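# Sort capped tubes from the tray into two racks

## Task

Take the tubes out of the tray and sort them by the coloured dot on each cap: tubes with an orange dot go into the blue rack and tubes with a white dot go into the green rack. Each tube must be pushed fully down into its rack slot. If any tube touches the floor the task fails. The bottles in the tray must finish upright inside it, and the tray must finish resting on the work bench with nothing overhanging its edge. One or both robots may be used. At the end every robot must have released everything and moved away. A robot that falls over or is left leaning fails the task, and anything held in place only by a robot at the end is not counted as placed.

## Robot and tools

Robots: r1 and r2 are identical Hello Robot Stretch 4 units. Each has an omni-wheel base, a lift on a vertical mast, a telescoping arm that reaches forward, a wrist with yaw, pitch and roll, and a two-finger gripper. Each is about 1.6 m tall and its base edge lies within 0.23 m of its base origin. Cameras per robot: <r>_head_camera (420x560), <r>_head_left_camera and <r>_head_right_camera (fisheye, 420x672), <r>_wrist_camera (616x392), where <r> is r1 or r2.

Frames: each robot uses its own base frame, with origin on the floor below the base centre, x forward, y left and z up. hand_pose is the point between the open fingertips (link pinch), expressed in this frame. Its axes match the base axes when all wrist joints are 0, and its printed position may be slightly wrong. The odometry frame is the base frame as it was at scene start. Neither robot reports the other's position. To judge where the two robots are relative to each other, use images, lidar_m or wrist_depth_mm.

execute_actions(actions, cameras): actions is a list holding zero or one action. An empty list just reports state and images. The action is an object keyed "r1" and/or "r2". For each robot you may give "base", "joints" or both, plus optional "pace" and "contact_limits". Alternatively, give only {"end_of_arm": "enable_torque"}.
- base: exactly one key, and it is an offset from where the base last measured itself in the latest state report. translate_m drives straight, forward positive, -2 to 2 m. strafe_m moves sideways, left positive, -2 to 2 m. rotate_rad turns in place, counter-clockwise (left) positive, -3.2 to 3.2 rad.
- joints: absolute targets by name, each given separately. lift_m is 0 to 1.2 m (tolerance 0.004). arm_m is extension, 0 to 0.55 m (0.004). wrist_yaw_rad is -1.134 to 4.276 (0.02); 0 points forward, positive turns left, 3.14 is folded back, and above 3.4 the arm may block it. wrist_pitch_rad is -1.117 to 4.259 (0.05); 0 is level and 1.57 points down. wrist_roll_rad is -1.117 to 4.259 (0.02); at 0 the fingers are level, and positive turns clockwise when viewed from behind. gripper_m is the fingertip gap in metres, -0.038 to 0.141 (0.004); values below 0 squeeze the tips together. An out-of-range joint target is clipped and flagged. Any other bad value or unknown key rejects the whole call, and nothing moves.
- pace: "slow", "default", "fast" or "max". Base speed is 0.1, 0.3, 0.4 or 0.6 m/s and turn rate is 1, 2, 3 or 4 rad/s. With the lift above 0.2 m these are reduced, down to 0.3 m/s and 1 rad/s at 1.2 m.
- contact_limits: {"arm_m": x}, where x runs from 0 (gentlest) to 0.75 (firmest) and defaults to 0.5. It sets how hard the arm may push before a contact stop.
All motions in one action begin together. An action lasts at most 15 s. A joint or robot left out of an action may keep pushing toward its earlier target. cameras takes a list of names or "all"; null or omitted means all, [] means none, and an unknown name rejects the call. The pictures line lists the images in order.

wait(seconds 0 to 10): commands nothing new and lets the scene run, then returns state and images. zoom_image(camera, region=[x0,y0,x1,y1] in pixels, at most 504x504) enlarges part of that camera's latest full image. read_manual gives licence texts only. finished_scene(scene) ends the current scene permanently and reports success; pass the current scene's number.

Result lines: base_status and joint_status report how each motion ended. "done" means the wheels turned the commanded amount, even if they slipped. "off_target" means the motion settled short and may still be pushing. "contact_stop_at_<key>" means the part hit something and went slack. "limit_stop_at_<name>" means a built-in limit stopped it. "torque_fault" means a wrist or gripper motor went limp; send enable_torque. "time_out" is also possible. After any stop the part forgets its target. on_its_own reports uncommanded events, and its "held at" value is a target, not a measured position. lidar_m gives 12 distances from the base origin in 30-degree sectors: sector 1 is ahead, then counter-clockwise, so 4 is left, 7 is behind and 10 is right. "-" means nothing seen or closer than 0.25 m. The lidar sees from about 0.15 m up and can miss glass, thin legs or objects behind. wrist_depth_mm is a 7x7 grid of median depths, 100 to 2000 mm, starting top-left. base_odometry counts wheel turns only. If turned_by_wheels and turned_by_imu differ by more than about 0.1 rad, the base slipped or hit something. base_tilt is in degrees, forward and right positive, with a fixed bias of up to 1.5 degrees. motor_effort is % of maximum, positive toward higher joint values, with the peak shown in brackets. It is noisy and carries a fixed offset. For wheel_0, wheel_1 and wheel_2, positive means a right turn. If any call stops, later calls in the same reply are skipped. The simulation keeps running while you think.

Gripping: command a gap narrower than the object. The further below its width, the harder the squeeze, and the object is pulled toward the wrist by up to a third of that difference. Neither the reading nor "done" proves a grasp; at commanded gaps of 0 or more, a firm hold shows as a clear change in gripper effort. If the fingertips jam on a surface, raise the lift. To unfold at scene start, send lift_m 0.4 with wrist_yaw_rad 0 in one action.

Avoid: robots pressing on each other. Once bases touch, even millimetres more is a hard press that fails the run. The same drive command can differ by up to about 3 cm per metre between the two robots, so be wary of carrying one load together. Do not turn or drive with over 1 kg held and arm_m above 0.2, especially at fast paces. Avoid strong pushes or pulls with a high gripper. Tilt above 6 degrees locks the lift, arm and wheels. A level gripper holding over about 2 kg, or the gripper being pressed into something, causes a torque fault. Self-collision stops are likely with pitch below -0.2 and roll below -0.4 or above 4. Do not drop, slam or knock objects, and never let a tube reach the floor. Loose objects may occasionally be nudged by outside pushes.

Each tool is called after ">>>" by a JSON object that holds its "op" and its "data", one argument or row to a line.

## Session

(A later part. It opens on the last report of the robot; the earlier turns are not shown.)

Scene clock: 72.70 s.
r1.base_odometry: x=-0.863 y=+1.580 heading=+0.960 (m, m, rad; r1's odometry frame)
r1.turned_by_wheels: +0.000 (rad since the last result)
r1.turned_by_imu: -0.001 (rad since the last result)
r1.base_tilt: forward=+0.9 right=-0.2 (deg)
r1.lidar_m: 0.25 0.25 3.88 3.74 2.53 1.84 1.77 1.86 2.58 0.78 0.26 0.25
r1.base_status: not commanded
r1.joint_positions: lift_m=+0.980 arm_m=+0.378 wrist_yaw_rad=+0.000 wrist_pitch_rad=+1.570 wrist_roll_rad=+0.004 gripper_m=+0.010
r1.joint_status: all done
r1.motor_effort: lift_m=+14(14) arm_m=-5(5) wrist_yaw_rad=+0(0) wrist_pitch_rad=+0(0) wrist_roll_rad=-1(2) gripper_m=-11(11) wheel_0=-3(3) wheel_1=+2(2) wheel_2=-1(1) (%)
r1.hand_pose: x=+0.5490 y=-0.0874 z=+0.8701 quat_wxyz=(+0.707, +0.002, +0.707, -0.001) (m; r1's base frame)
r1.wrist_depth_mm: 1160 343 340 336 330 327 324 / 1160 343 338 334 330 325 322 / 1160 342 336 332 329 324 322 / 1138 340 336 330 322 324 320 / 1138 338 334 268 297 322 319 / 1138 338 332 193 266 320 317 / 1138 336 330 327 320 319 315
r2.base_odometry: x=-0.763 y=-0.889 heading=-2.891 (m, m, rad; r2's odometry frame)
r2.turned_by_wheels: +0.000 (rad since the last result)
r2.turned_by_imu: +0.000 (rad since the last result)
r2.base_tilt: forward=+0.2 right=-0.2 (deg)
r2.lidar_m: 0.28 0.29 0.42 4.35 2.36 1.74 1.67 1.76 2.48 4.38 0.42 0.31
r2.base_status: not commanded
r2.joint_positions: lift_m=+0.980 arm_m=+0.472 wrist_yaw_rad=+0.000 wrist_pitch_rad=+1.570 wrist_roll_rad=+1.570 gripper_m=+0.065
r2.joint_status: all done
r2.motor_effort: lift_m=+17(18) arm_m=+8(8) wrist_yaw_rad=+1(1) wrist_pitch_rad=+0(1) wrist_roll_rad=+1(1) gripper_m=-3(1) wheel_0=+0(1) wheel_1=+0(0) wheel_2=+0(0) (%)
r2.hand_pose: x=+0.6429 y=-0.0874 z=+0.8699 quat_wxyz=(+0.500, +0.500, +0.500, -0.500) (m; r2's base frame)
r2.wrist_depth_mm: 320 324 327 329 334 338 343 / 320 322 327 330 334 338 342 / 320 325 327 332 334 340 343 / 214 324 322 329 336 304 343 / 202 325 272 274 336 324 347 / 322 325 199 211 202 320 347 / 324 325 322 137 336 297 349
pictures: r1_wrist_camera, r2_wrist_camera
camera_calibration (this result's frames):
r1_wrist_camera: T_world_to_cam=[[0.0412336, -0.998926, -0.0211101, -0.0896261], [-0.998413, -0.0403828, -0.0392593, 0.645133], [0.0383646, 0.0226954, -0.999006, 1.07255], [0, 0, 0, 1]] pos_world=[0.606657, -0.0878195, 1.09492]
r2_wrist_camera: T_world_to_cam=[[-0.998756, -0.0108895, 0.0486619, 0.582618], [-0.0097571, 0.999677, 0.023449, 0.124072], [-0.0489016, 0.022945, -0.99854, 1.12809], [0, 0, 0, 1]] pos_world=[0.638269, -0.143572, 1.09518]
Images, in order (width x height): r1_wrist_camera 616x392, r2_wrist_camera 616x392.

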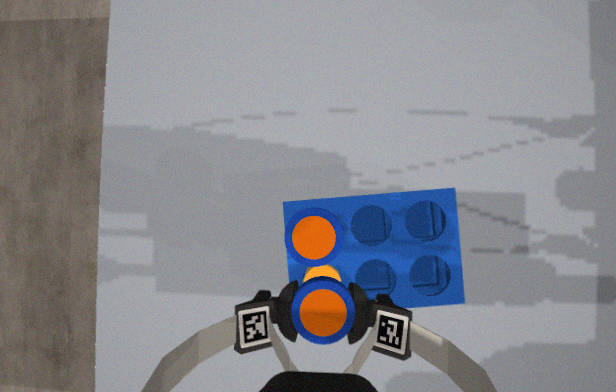

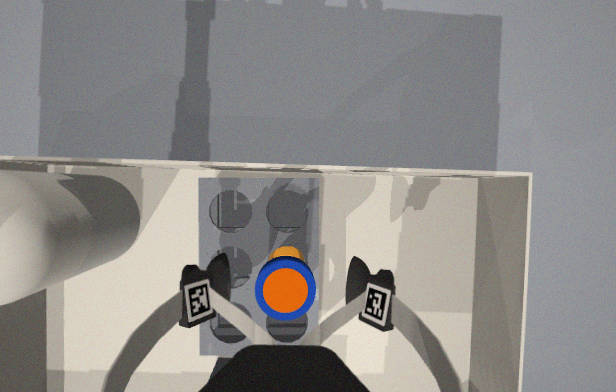

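>>> {"op": "execute_actions", "data": {
  "actions": [
    {"r1": {"joints": {"gripper_m": 0.06}}, "r2": {"joints": {"gripper_m": 0.01}}}
  ],
  "cameras": ["r1_wrist_camera", "r2_wrist_camera"]
}}

>>> {"op": "execute_actions", "data": {
  "actions": [
    {"r1": {"joints": {"lift_m": 1.1, "arm_m": 0.0}}, "r2": {"joints": {"lift_m": 1.08}}}
  ],
  "cameras": ["r2_wrist_camera"]
}}

Scene clock: 80.27 s.
r1.base_odometry: x=-0.863 y=+1.580 heading=+0.960 (m, m, rad; r1's odometry frame)
r1.turned_by_wheels: +0.000 (rad since the last result)
r1.turned_by_imu: -0.001 (rad since the last result)
r1.base_tilt: forward=+1.0 right=-0.1 (deg)
r1.lidar_m: 0.25 0.25 3.87 3.73 2.51 1.85 1.76 1.85 2.59 0.76 0.30 0.25
r1.base_status: not commanded
r1.joint_positions: lift_m=+0.980 arm_m=+0.378 wrist_yaw_rad=+0.000 wrist_pitch_rad=+1.570 wrist_roll_rad=+0.004 gripper_m=+0.060
r1.joint_status: all done
r1.motor_effort: lift_m=+13(13) arm_m=-5(6) wrist_yaw_rad=+1(1) wrist_pitch_rad=+0(2) wrist_roll_rad=-1(1) gripper_m=-3(11) wheel_0=-3(3) wheel_1=+2(2) wheel_2=-1(1) (%)
r1.hand_pose: x=+0.5490 y=-0.0874 z=+0.8701 quat_wxyz=(+0.707, +0.002, +0.707, -0.001) (m; r1's base frame)
r1.wrist_depth_mm: 1160 343 340 334 330 329 324 / 1160 343 338 334 330 325 324 / 1138 342 336 334 329 325 322 / 1160 340 336 330 322 324 320 / 1138 338 334 268 297 322 319 / 1138 338 332 208 217 320 319 / 1118 336 332 327 322 320 315
r2.base_odometry: x=-0.763 y=-0.889 heading=-2.891 (m, m, rad; r2's odometry frame)
r2.turned_by_wheels: +0.000 (rad since the last result)
r2.turned_by_imu: +0.000 (rad since the last result)
r2.base_tilt: forward=+0.3 right=-0.2 (deg)
r2.lidar_m: 0.27 0.29 0.42 4.35 2.35 1.75 1.68 1.73 2.44 4.38 0.43 0.31
r2.base_status: not commanded
r2.joint_positions: lift_m=+0.980 arm_m=+0.472 wrist_yaw_rad=+0.000 wrist_pitch_rad=+1.570 wrist_roll_rad=+1.570 gripper_m=+0.010
r2.joint_status: all done
r2.motor_effort: lift_m=+17(17) arm_m=+8(7) wrist_yaw_rad=+1(1) wrist_pitch_rad=+0(0) wrist_roll_rad=+1(0) gripper_m=-13(13) wheel_0=+0(0) wheel_1=+0(0) wheel_2=+0(0) (%)
r2.hand_pose: x=+0.6429 y=-0.0874 z=+0.8699 quat_wxyz=(+0.500, +0.500, +0.500, -0.500) (m; r2's base frame)
r2.wrist_depth_mm: 320 322 325 329 332 336 340 / 320 324 329 330 334 338 342 / 322 325 329 330 338 340 343 / 214 322 324 329 334 306 345 / 202 324 271 270 336 322 345 / 320 325 192 204 190 322 345 / 324 325 324 140 336 297 347
pictures: r1_wrist_camera, r2_wrist_camera
camera_calibration (this result's frames):
r1_wrist_camera: T_world_to_cam=[[0.0412336, -0.998927, -0.0211101, -0.0896261], [-0.998413, -0.0403827, -0.0392593, 0.645133], [0.0383646, 0.0226954, -0.999006, 1.07255], [0, 0, 0, 1]] pos_world=[0.606656, -0.0878195, 1.09492]
r2_wrist_camera: T_world_to_cam=[[-0.998756, -0.0108893, 0.0486618, 0.582618], [-0.00975686, 0.999677, 0.023449, 0.124072], [-0.0489015, 0.022945, -0.99854, 1.12809], [0, 0, 0, 1]] pos_world=[0.638269, -0.143572, 1.09518]
Images, in order (width x height): r1_wrist_camera 616x392, r2_wrist_camera 616x392.

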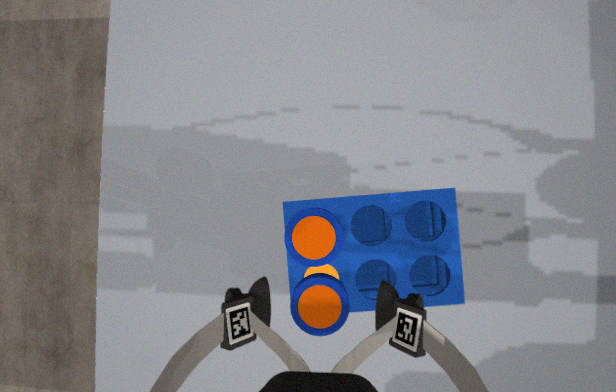

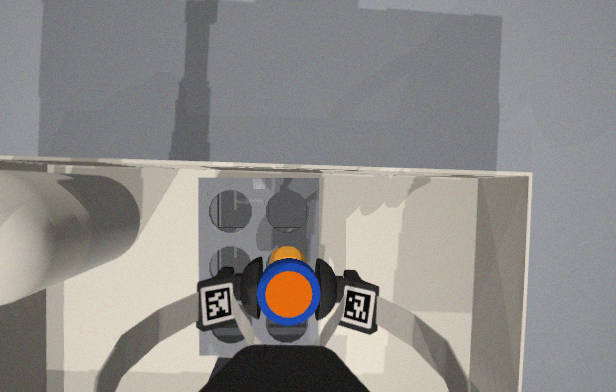

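Scene clock: 82.50 s.
r1.base_odometry: x=-0.863 y=+1.580 heading=+0.960 (m, m, rad; r1's odometry frame)
r1.turned_by_wheels: +0.000 (rad since the last result)
r1.turned_by_imu: +0.000 (rad since the last result)
r1.base_tilt: forward=+1.0 right=+0.0 (deg)
r1.lidar_m: 0.25 0.25 3.87 3.75 2.50 1.81 1.79 1.87 2.55 0.77 0.28 0.25
r1.base_status: not commanded
r1.joint_positions: lift_m=+1.100 arm_m=+0.001 wrist_yaw_rad=+0.000 wrist_pitch_rad=+1.570 wrist_roll_rad=+0.004 gripper_m=+0.060
r1.joint_status: all done
r1.motor_effort: lift_m=+21(22) arm_m=-6(6) wrist_yaw_rad=+0(0) wrist_pitch_rad=-2(2) wrist_roll_rad=-2(2) gripper_m=-1(2) wheel_0=-3(3) wheel_1=+2(2) wheel_2=-1(1) (%)
r1.hand_pose: x=+0.1723 y=-0.0874 z=+0.9894 quat_wxyz=(+0.707, +0.002, +0.707, -0.002) (m; r1's base frame)
r1.wrist_depth_mm: 1281 1281 466 459 452 445 442 / 1281 1255 462 455 452 445 442 / 1281 1255 462 455 452 445 439 / 1281 1255 459 455 449 442 439 / 1255 1255 1229 1008 1205 1205 1160 / 1281 1255 1008 1008 218 1182 1182 / 1255 1255 1205 683 1182 1182 1182
r2.base_odometry: x=-0.763 y=-0.889 heading=-2.891 (m, m, rad; r2's odometry frame)
r2.turned_by_wheels: +0.000 (rad since the last result)
r2.turned_by_imu: +0.000 (rad since the last result)
r2.base_tilt: forward=+0.2 right=-0.2 (deg)
r2.lidar_m: 0.28 0.30 0.42 4.36 2.35 1.76 1.67 1.79 2.46 4.37 0.43 0.30
r2.base_status: not commanded
r2.joint_positions: lift_m=+1.080 arm_m=+0.472 wrist_yaw_rad=+0.000 wrist_pitch_rad=+1.570 wrist_roll_rad=+1.570 gripper_m=+0.010
r2.joint_status: all done
r2.motor_effort: lift_m=+22(21) arm_m=+7(7) wrist_yaw_rad=+0(1) wrist_pitch_rad=+0(0) wrist_roll_rad=+1(1) gripper_m=-11(12) wheel_0=+0(0) wheel_1=+0(0) wheel_2=+0(0) (%)
r2.hand_pose: x=+0.6429 y=-0.0874 z=+0.9695 quat_wxyz=(+0.500, +0.500, +0.500, -0.500) (m; r2's base frame)
r2.wrist_depth_mm: 413 421 424 430 433 439 442 / 415 424 424 430 433 439 442 / 418 421 427 427 436 439 445 / 286 338 424 377 436 439 442 / 285 399 424 370 436 445 449 / 415 421 191 204 190 445 455 / 421 413 430 140 436 445 452
pictures: r2_wrist_camera
camera_calibration (this result's frames):
r2_wrist_camera: T_world_to_cam=[[-0.998756, -0.0108894, 0.0486619, 0.577776], [-0.00975691, 0.999677, 0.023449, 0.121738], [-0.0489016, 0.022945, -0.99854, 1.22749], [0, 0, 0, 1]] pos_world=[0.638271, -0.143572, 1.19473]
Images, in order (width x height): r2_wrist_camera 616x392.

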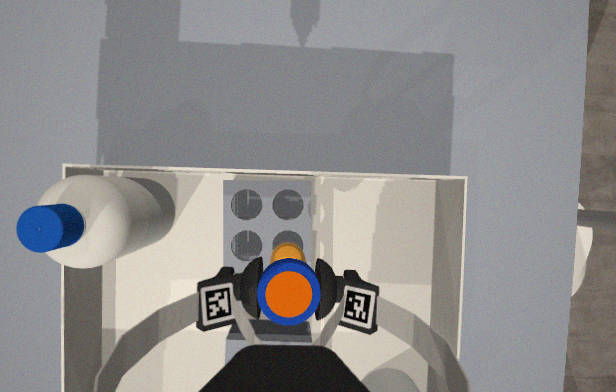

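>>> {"op": "execute_actions", "data": {
  "actions": [
    {"r1": {"base": {"translate_m": -0.4}}, "r2": {"base": {"strafe_m": -0.387}, "joints": {"arm_m": 0.495}}}
  ],
  "cameras": ["r2_wrist_camera"]
}}

Scene clock: 86.53 s.
r1.base_odometry: x=-1.093 y=+1.253 heading=+0.960 (m, m, rad; r1's odometry frame)
r1.turned_by_wheels: +0.000 (rad since the last result)
r1.turned_by_imu: -0.002 (rad since the last result)
r1.base_tilt: forward=+0.9 right=+0.0 (deg)
r1.lidar_m: 0.57 3.49 3.90 3.75 1.95 1.39 1.34 1.45 1.99 4.97 0.88 0.62
r1.base_status: done
r1.joint_positions: lift_m=+1.100 arm_m=+0.001 wrist_yaw_rad=+0.000 wrist_pitch_rad=+1.570 wrist_roll_rad=+0.004 gripper_m=+0.060
r1.joint_status: not commanded
r1.motor_effort: lift_m=+21(21) arm_m=-5(5) wrist_yaw_rad=+0(1) wrist_pitch_rad=+0(2) wrist_roll_rad=-2(1) gripper_m=-5(3) wheel_0=-1(5) wheel_1=-3(12) wheel_2=-1(15) (%)
r1.hand_pose: x=+0.1723 y=-0.0874 z=+0.9894 quat_wxyz=(+0.707, +0.002, +0.707, -0.002) (m; r1's base frame)
r1.wrist_depth_mm: 1281 1255 1255 1255 1229 1205 1205 / 1281 1255 1255 1229 1229 1205 1182 / 1281 1281 1255 1255 1229 1205 1205 / 1308 1255 1229 1229 1205 1182 1160 / 1229 1255 1229 1008 1205 1205 1182 / 1281 1229 1008 991 217 1205 1182 / 1255 1229 1205 683 1182 1182 1182
r2.base_odometry: x=-0.859 y=-0.514 heading=-2.891 (m, m, rad; r2's odometry frame)
r2.turned_by_wheels: +0.000 (rad since the last result)
r2.turned_by_imu: +0.001 (rad since the last result)
r2.base_tilt: forward=+0.3 right=-0.2 (deg)
r2.lidar_m: 0.28 0.29 0.40 4.74 2.38 1.73 1.67 1.78 2.50 4.00 0.42 0.29
r2.base_status: done
r2.joint_positions: lift_m=+1.080 arm_m=+0.494 wrist_yaw_rad=+0.000 wrist_pitch_rad=+1.570 wrist_roll_rad=+1.570 gripper_m=+0.010
r2.joint_status: all done
r2.motor_effort: lift_m=+21(22) arm_m=+8(9) wrist_yaw_rad=+0(1) wrist_pitch_rad=+0(1) wrist_roll_rad=+1(1) gripper_m=-13(13) wheel_0=-1(7) wheel_1=+2(8) wheel_2=+0(0) (%)
r2.hand_pose: x=+0.6649 y=-0.0874 z=+0.9696 quat_wxyz=(+0.500, +0.500, +0.500, -0.500) (m; r2's base frame)
r2.wrist_depth_mm: 413 421 424 427 430 439 442 / 415 418 424 433 436 439 445 / 415 421 424 433 433 442 442 / 415 424 424 427 436 442 449 / 418 424 430 370 439 442 452 / 421 427 192 203 190 449 452 / 424 424 430 140 439 445 455
pictures: r2_wrist_camera
camera_calibration (this result's frames):
r2_wrist_camera: T_world_to_cam=[[-0.998755, -0.0108963, 0.0486756, 0.599744], [-0.00976354, 0.999677, 0.0234491, 0.121955], [-0.0489154, 0.0229447, -0.998539, 1.22868], [0, 0, 0, 1]] pos_world=[0.66029, -0.143572, 1.19483]
Images, in order (width x height): r2_wrist_camera 616x392.

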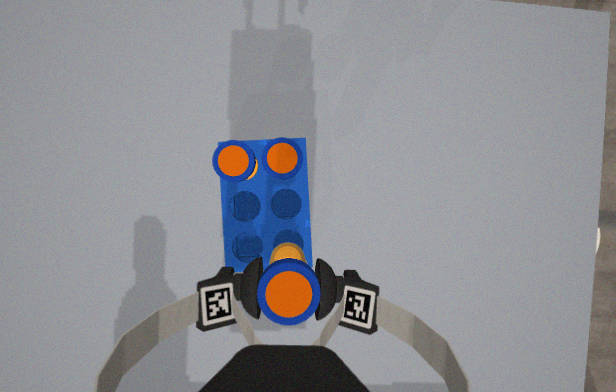

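>>> {"op": "execute_actions", "data": {
  "actions": [
    {"r2": {"joints": {"lift_m": 0.98}, "pace": "slow"}}
  ],
  "cameras": ["r2_wrist_camera"]
}}

Scene clock: 88.80 s.
r1.base_odometry: x=-1.093 y=+1.253 heading=+0.960 (m, m, rad; r1's odometry frame)
r1.turned_by_wheels: +0.000 (rad since the last result)
r1.turned_by_imu: +0.000 (rad since the last result)
r1.base_tilt: forward=+1.0 right=-0.1 (deg)
r1.lidar_m: 0.59 3.52 3.87 3.72 1.93 1.43 1.36 1.45 2.04 4.98 0.87 0.63
r1.base_status: not commanded
r1.joint_positions: lift_m=+1.100 arm_m=+0.001 wrist_yaw_rad=+0.000 wrist_pitch_rad=+1.570 wrist_roll_rad=+0.004 gripper_m=+0.060
r1.joint_status: not commanded
r1.motor_effort: lift_m=+21(21) arm_m=-5(5) wrist_yaw_rad=+1(0) wrist_pitch_rad=+0(0) wrist_roll_rad=-2(2) gripper_m=-5(4) wheel_0=-1(1) wheel_1=-3(3) wheel_2=-1(1) (%)
r1.hand_pose: x=+0.1723 y=-0.0874 z=+0.9894 quat_wxyz=(+0.707, +0.002, +0.707, -0.002) (m; r1's base frame)
r1.wrist_depth_mm: 1308 1281 1255 1255 1229 1205 1205 / 1281 1281 1255 1255 1229 1205 1182 / 1281 1255 1255 1255 1229 1205 1182 / 1281 1255 1255 1229 1229 1205 1182 / 1281 1281 1255 1008 1229 1205 1182 / 1281 1229 1025 1008 217 1205 1160 / 1255 1229 1229 683 1182 1160 1182
r2.base_odometry: x=-0.859 y=-0.514 heading=-2.891 (m, m, rad; r2's odometry frame)
r2.turned_by_wheels: +0.000 (rad since the last result)
r2.turned_by_imu: +0.000 (rad since the last result)
r2.base_tilt: forward=+0.2 right=-0.2 (deg)
r2.lidar_m: 0.27 0.28 0.41 4.74 2.38 1.74 1.68 1.76 2.48 3.97 0.41 0.29
r2.base_status: not commanded
r2.joint_positions: lift_m=+0.980 arm_m=+0.494 wrist_yaw_rad=+0.000 wrist_pitch_rad=+1.570 wrist_roll_rad=+1.570 gripper_m=+0.010
r2.joint_status: all done
r2.motor_effort: lift_m=+16(26) arm_m=+7(7) wrist_yaw_rad=+1(1) wrist_pitch_rad=+0(0) wrist_roll_rad=+1(1) gripper_m=-14(11) wheel_0=-1(1) wheel_1=+2(2) wheel_2=+0(0) (%)
r2.hand_pose: x=+0.6649 y=-0.0874 z=+0.8700 quat_wxyz=(+0.500, +0.500, +0.500, -0.500) (m; r2's base frame)
r2.wrist_depth_mm: 317 322 325 329 332 338 338 / 322 324 327 330 334 338 342 / 322 324 209 272 334 338 342 / 322 327 272 327 338 338 343 / 325 327 273 273 336 342 345 / 325 327 191 203 191 342 345 / 325 329 332 140 338 345 349
pictures: r2_wrist_camera
camera_calibration (this result's frames):
r2_wrist_camera: T_world_to_cam=[[-0.998755, -0.0108964, 0.0486754, 0.604596], [-0.00976369, 0.999677, 0.0234491, 0.124291], [-0.0489152, 0.0229447, -0.998539, 1.12919], [0, 0, 0, 1]] pos_world=[0.660292, -0.143572, 1.09519]
Images, in order (width x height): r2_wrist_camera 616x392.

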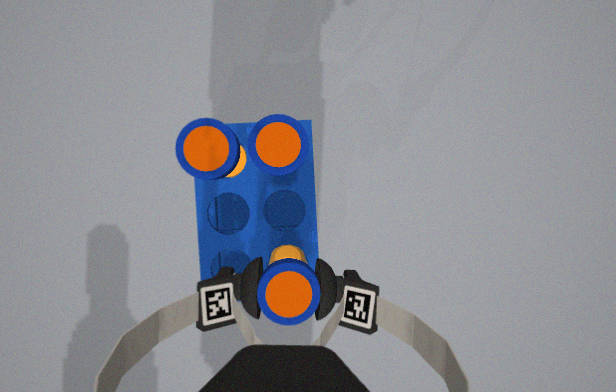

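>>> {"op": "execute_actions", "data": {
  "actions": [
    {"r2": {"joints": {"gripper_m": 0.06}}}
  ],
  "cameras": ["r2_wrist_camera"]
}}

>>> {"op": "execute_actions", "data": {
  "actions": [
    {"r2": {"joints": {"lift_m": 1.1}}}
  ],
  "cameras": []
}}

>>> {"op": "execute_actions", "data": {
  "actions": [
    {"r2": {"joints": {"arm_m": 0.005}, "pace": "fast"}}
  ],
  "cameras": ["r1_head_camera", "r2_head_camera"]
}}

Scene clock: 90.73 s.
r1.base_odometry: x=-1.093 y=+1.253 heading=+0.960 (m, m, rad; r1's odometry frame)
r1.turned_by_wheels: +0.000 (rad since the last result)
r1.turned_by_imu: +0.000 (rad since the last result)
r1.base_tilt: forward=+1.0 right=-0.1 (deg)
r1.lidar_m: 0.59 3.53 3.88 3.72 1.94 1.41 1.36 1.45 2.03 4.96 0.88 0.61
r1.base_status: not commanded
r1.joint_positions: lift_m=+1.100 arm_m=+0.001 wrist_yaw_rad=+0.000 wrist_pitch_rad=+1.570 wrist_roll_rad=+0.004 gripper_m=+0.060
r1.joint_status: not commanded
r1.motor_effort: lift_m=+22(21) arm_m=-5(5) wrist_yaw_rad=-2(2) wrist_pitch_rad=-1(2) wrist_roll_rad=-1(1) gripper_m=-3(2) wheel_0=-1(1) wheel_1=-3(3) wheel_2=-1(1) (%)
r1.hand_pose: x=+0.1723 y=-0.0874 z=+0.9894 quat_wxyz=(+0.707, +0.002, +0.707, -0.002) (m; r1's base frame)
r1.wrist_depth_mm: 1281 1281 1255 1229 1229 1205 1205 / 1281 1255 1255 1229 1229 1205 1182 / 1281 1281 1229 1229 1229 1205 1182 / 1255 1281 1229 1229 1229 1205 1205 / 1255 1255 1229 991 1205 1182 1182 / 1255 1255 1008 991 217 1182 1182 / 1281 1255 1229 691 1182 1160 1160
r2.base_odometry: x=-0.859 y=-0.514 heading=-2.891 (m, m, rad; r2's odometry frame)
r2.turned_by_wheels: +0.000 (rad since the last result)
r2.turned_by_imu: +0.000 (rad since the last result)
r2.base_tilt: forward=+0.3 right=-0.2 (deg)
r2.lidar_m: 0.27 0.29 0.42 4.75 2.38 1.76 1.68 1.77 2.46 3.99 0.42 0.30
r2.base_status: not commanded
r2.joint_positions: lift_m=+0.980 arm_m=+0.494 wrist_yaw_rad=+0.000 wrist_pitch_rad=+1.570 wrist_roll_rad=+1.570 gripper_m=+0.060
r2.joint_status: all done
r2.motor_effort: lift_m=+17(17) arm_m=+7(7) wrist_yaw_rad=+0(1) wrist_pitch_rad=+0(0) wrist_roll_rad=+1(1) gripper_m=-4(16) wheel_0=-1(2) wheel_1=+2(2) wheel_2=+0(0) (%)
r2.hand_pose: x=+0.6649 y=-0.0874 z=+0.8700 quat_wxyz=(+0.500, +0.500, +0.500, -0.500) (m; r2's base frame)
r2.wrist_depth_mm: 320 320 325 332 334 336 340 / 320 324 327 330 334 338 342 / 322 325 209 273 336 340 342 / 324 327 272 329 336 342 345 / 324 327 272 273 336 342 343 / 325 327 197 216 203 343 347 / 325 329 330 137 338 343 347
pictures: r2_wrist_camera
camera_calibration (this result's frames):
r2_wrist_camera: T_world_to_cam=[[-0.998755, -0.0108964, 0.0486756, 0.604596], [-0.00976368, 0.999677, 0.0234491, 0.124291], [-0.0489154, 0.0229447, -0.998539, 1.12919], [0, 0, 0, 1]] pos_world=[0.660292, -0.143572, 1.09519]
Images, in order (width x height): r2_wrist_camera 616x392.

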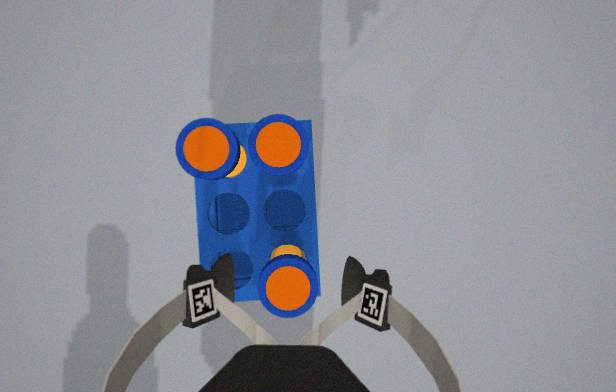

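Scene clock: 92.27 s.
r1.base_odometry: x=-1.093 y=+1.253 heading=+0.960 (m, m, rad; r1's odometry frame)
r1.turned_by_wheels: +0.000 (rad since the last result)
r1.turned_by_imu: +0.000 (rad since the last result)
r1.base_tilt: forward=+1.0 right=-0.1 (deg)
r1.lidar_m: 0.58 3.51 3.87 3.75 1.90 1.41 1.36 1.44 2.02 4.97 0.88 0.61
r1.base_status: not commanded
r1.joint_positions: lift_m=+1.100 arm_m=+0.001 wrist_yaw_rad=+0.000 wrist_pitch_rad=+1.570 wrist_roll_rad=+0.004 gripper_m=+0.060
r1.joint_status: not commanded
r1.motor_effort: lift_m=+21(21) arm_m=-5(6) wrist_yaw_rad=+1(1) wrist_pitch_rad=+1(0) wrist_roll_rad=-2(2) gripper_m=+0(2) wheel_0=-1(1) wheel_1=-3(3) wheel_2=-1(1) (%)
r1.hand_pose: x=+0.1723 y=-0.0874 z=+0.9894 quat_wxyz=(+0.707, +0.002, +0.707, -0.002) (m; r1's base frame)
r1.wrist_depth_mm: 1281 1255 1281 1255 1229 1205 1205 / 1308 1281 1255 1229 1229 1205 1205 / 1281 1255 1255 1255 1205 1205 1182 / 1281 1255 1229 1229 1205 1205 1205 / 1281 1255 1229 1008 1229 1205 1182 / 1281 1255 1008 1008 218 1182 1160 / 1255 1255 1229 691 1205 1182 1182
r2.base_odometry: x=-0.859 y=-0.514 heading=-2.891 (m, m, rad; r2's odometry frame)
r2.turned_by_wheels: +0.000 (rad since the last result)
r2.turned_by_imu: +0.000 (rad since the last result)
r2.base_tilt: forward=+0.3 right=-0.2 (deg)
r2.lidar_m: 0.27 0.29 0.41 4.75 2.38 1.72 1.66 1.78 2.49 3.99 0.42 0.29
r2.base_status: not commanded
r2.joint_positions: lift_m=+1.100 arm_m=+0.494 wrist_yaw_rad=+0.000 wrist_pitch_rad=+1.570 wrist_roll_rad=+1.570 gripper_m=+0.060
r2.joint_status: all done
r2.motor_effort: lift_m=+22(24) arm_m=+7(7) wrist_yaw_rad=+2(1) wrist_pitch_rad=+0(0) wrist_roll_rad=+1(1) gripper_m=-2(3) wheel_0=-1(1) wheel_1=+2(2) wheel_2=+0(0) (%)
r2.hand_pose: x=+0.6649 y=-0.0874 z=+0.9895 quat_wxyz=(+0.500, +0.500, +0.500, -0.500) (m; r2's base frame)
r2.wrist_depth_mm: 433 439 445 449 455 462 466 / 433 439 445 449 452 459 462 / 439 439 445 452 455 462 469 / 439 442 449 452 455 462 466 / 439 442 445 404 459 462 473 / 442 445 197 452 202 469 469 / 439 445 449 138 462 469 473
pictures: none
No camera images: the call's "cameras" was empty. Leave "cameras" out to get every camera's image.

Scene clock: 94.37 s.
r1.base_odometry: x=-1.093 y=+1.253 heading=+0.960 (m, m, rad; r1's odometry frame)
r1.turned_by_wheels: +0.000 (rad since the last result)
r1.turned_by_imu: +0.000 (rad since the last result)
r1.base_tilt: forward=+0.9 right=+0.0 (deg)
r1.lidar_m: 0.60 3.51 3.91 3.76 1.94 1.41 1.37 1.45 2.00 4.98 0.88 0.61
r1.base_status: not commanded
r1.joint_positions: lift_m=+1.100 arm_m=+0.001 wrist_yaw_rad=+0.000 wrist_pitch_rad=+1.570 wrist_roll_rad=+0.004 gripper_m=+0.060
r1.joint_status: not commanded
r1.motor_effort: lift_m=+21(21) arm_m=-5(6) wrist_yaw_rad=+0(0) wrist_pitch_rad=-1(1) wrist_roll_rad=-2(1) gripper_m=-1(1) wheel_0=-1(1) wheel_1=-3(3) wheel_2=-1(1) (%)
r1.hand_pose: x=+0.1723 y=-0.0874 z=+0.9894 quat_wxyz=(+0.707, +0.002, +0.707, -0.002) (m; r1's base frame)
r1.wrist_depth_mm: 1281 1281 1255 1229 1229 1205 1182 / 1281 1281 1255 1229 1229 1229 1182 / 1281 1281 1229 1229 1205 1205 1182 / 1281 1255 1255 1255 1205 1205 1182 / 1281 1255 1229 991 1205 1182 1182 / 1281 1255 1008 1008 217 1182 1182 / 1229 1229 1229 691 1182 1182 1160
r2.base_odometry: x=-0.859 y=-0.514 heading=-2.891 (m, m, rad; r2's odometry frame)
r2.turned_by_wheels: +0.000 (rad since the last result)
r2.turned_by_imu: +0.000 (rad since the last result)
r2.base_tilt: forward=+0.3 right=-0.2 (deg)
r2.lidar_m: 0.28 0.30 0.43 4.74 2.36 1.74 1.69 1.79 2.45 3.99 0.40 0.29
r2.base_status: not commanded
r2.joint_positions: lift_m=+1.100 arm_m=+0.006 wrist_yaw_rad=+0.000 wrist_pitch_rad=+1.570 wrist_roll_rad=+1.570 gripper_m=+0.060
r2.joint_status: all done
r2.motor_effort: lift_m=+22(22) arm_m=-8(8) wrist_yaw_rad=+3(0) wrist_pitch_rad=-1(2) wrist_roll_rad=+0(0) gripper_m=+0(1) wheel_0=-1(2) wheel_1=+2(2) wheel_2=+0(0) (%)
r2.hand_pose: x=+0.1773 y=-0.0874 z=+0.9895 quat_wxyz=(+0.500, +0.500, +0.500, -0.500) (m; r2's base frame)
r2.wrist_depth_mm: 436 442 1182 1205 1205 1229 1255 / 436 439 768 1205 1205 1229 1229 / 439 445 1118 1205 1205 1229 1255 / 439 442 1008 1008 1008 1229 1229 / 442 445 1025 1008 1008 1229 327 / 445 442 197 1229 203 1255 1281 / 442 445 1118 137 1255 1229 1281
pictures: r1_head_camera, r2_head_camera
Images, in order (width x height): r1_head_camera 420x560, r2_head_camera 420x560.

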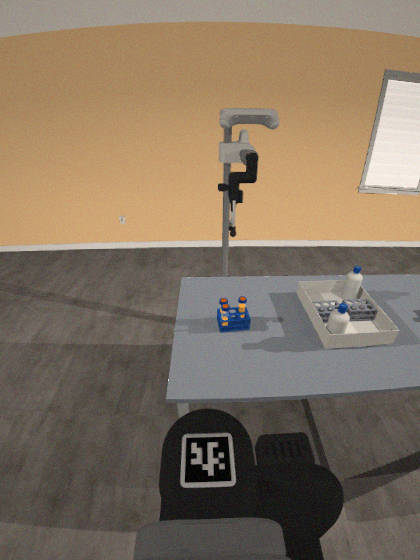

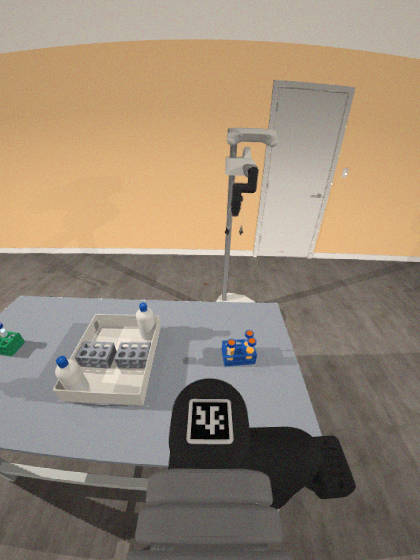

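>>> {"op": "zoom_image", "data": {
  "camera": "r2_head_camera",
  "region": [0, 290, 290, 420]
}}

Region (0, 290, 290, 420) of r2_head_camera's 420x560 image, scaled by 1.738, with more detail than that image has; it fills the top 226 rows of this view, and the rest is white.

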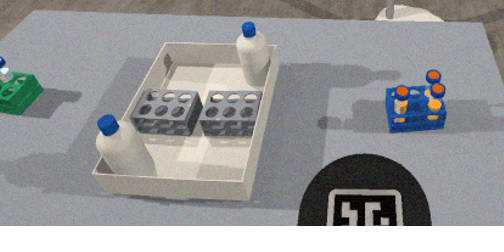

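All four tubes are seated in the correct racks. The bottles are standing, the tray is on the bench, and both robots are clear.

>>> {"op": "finished_scene", "data": {
  "scene": 2
}}

The scene is finished: the task was done.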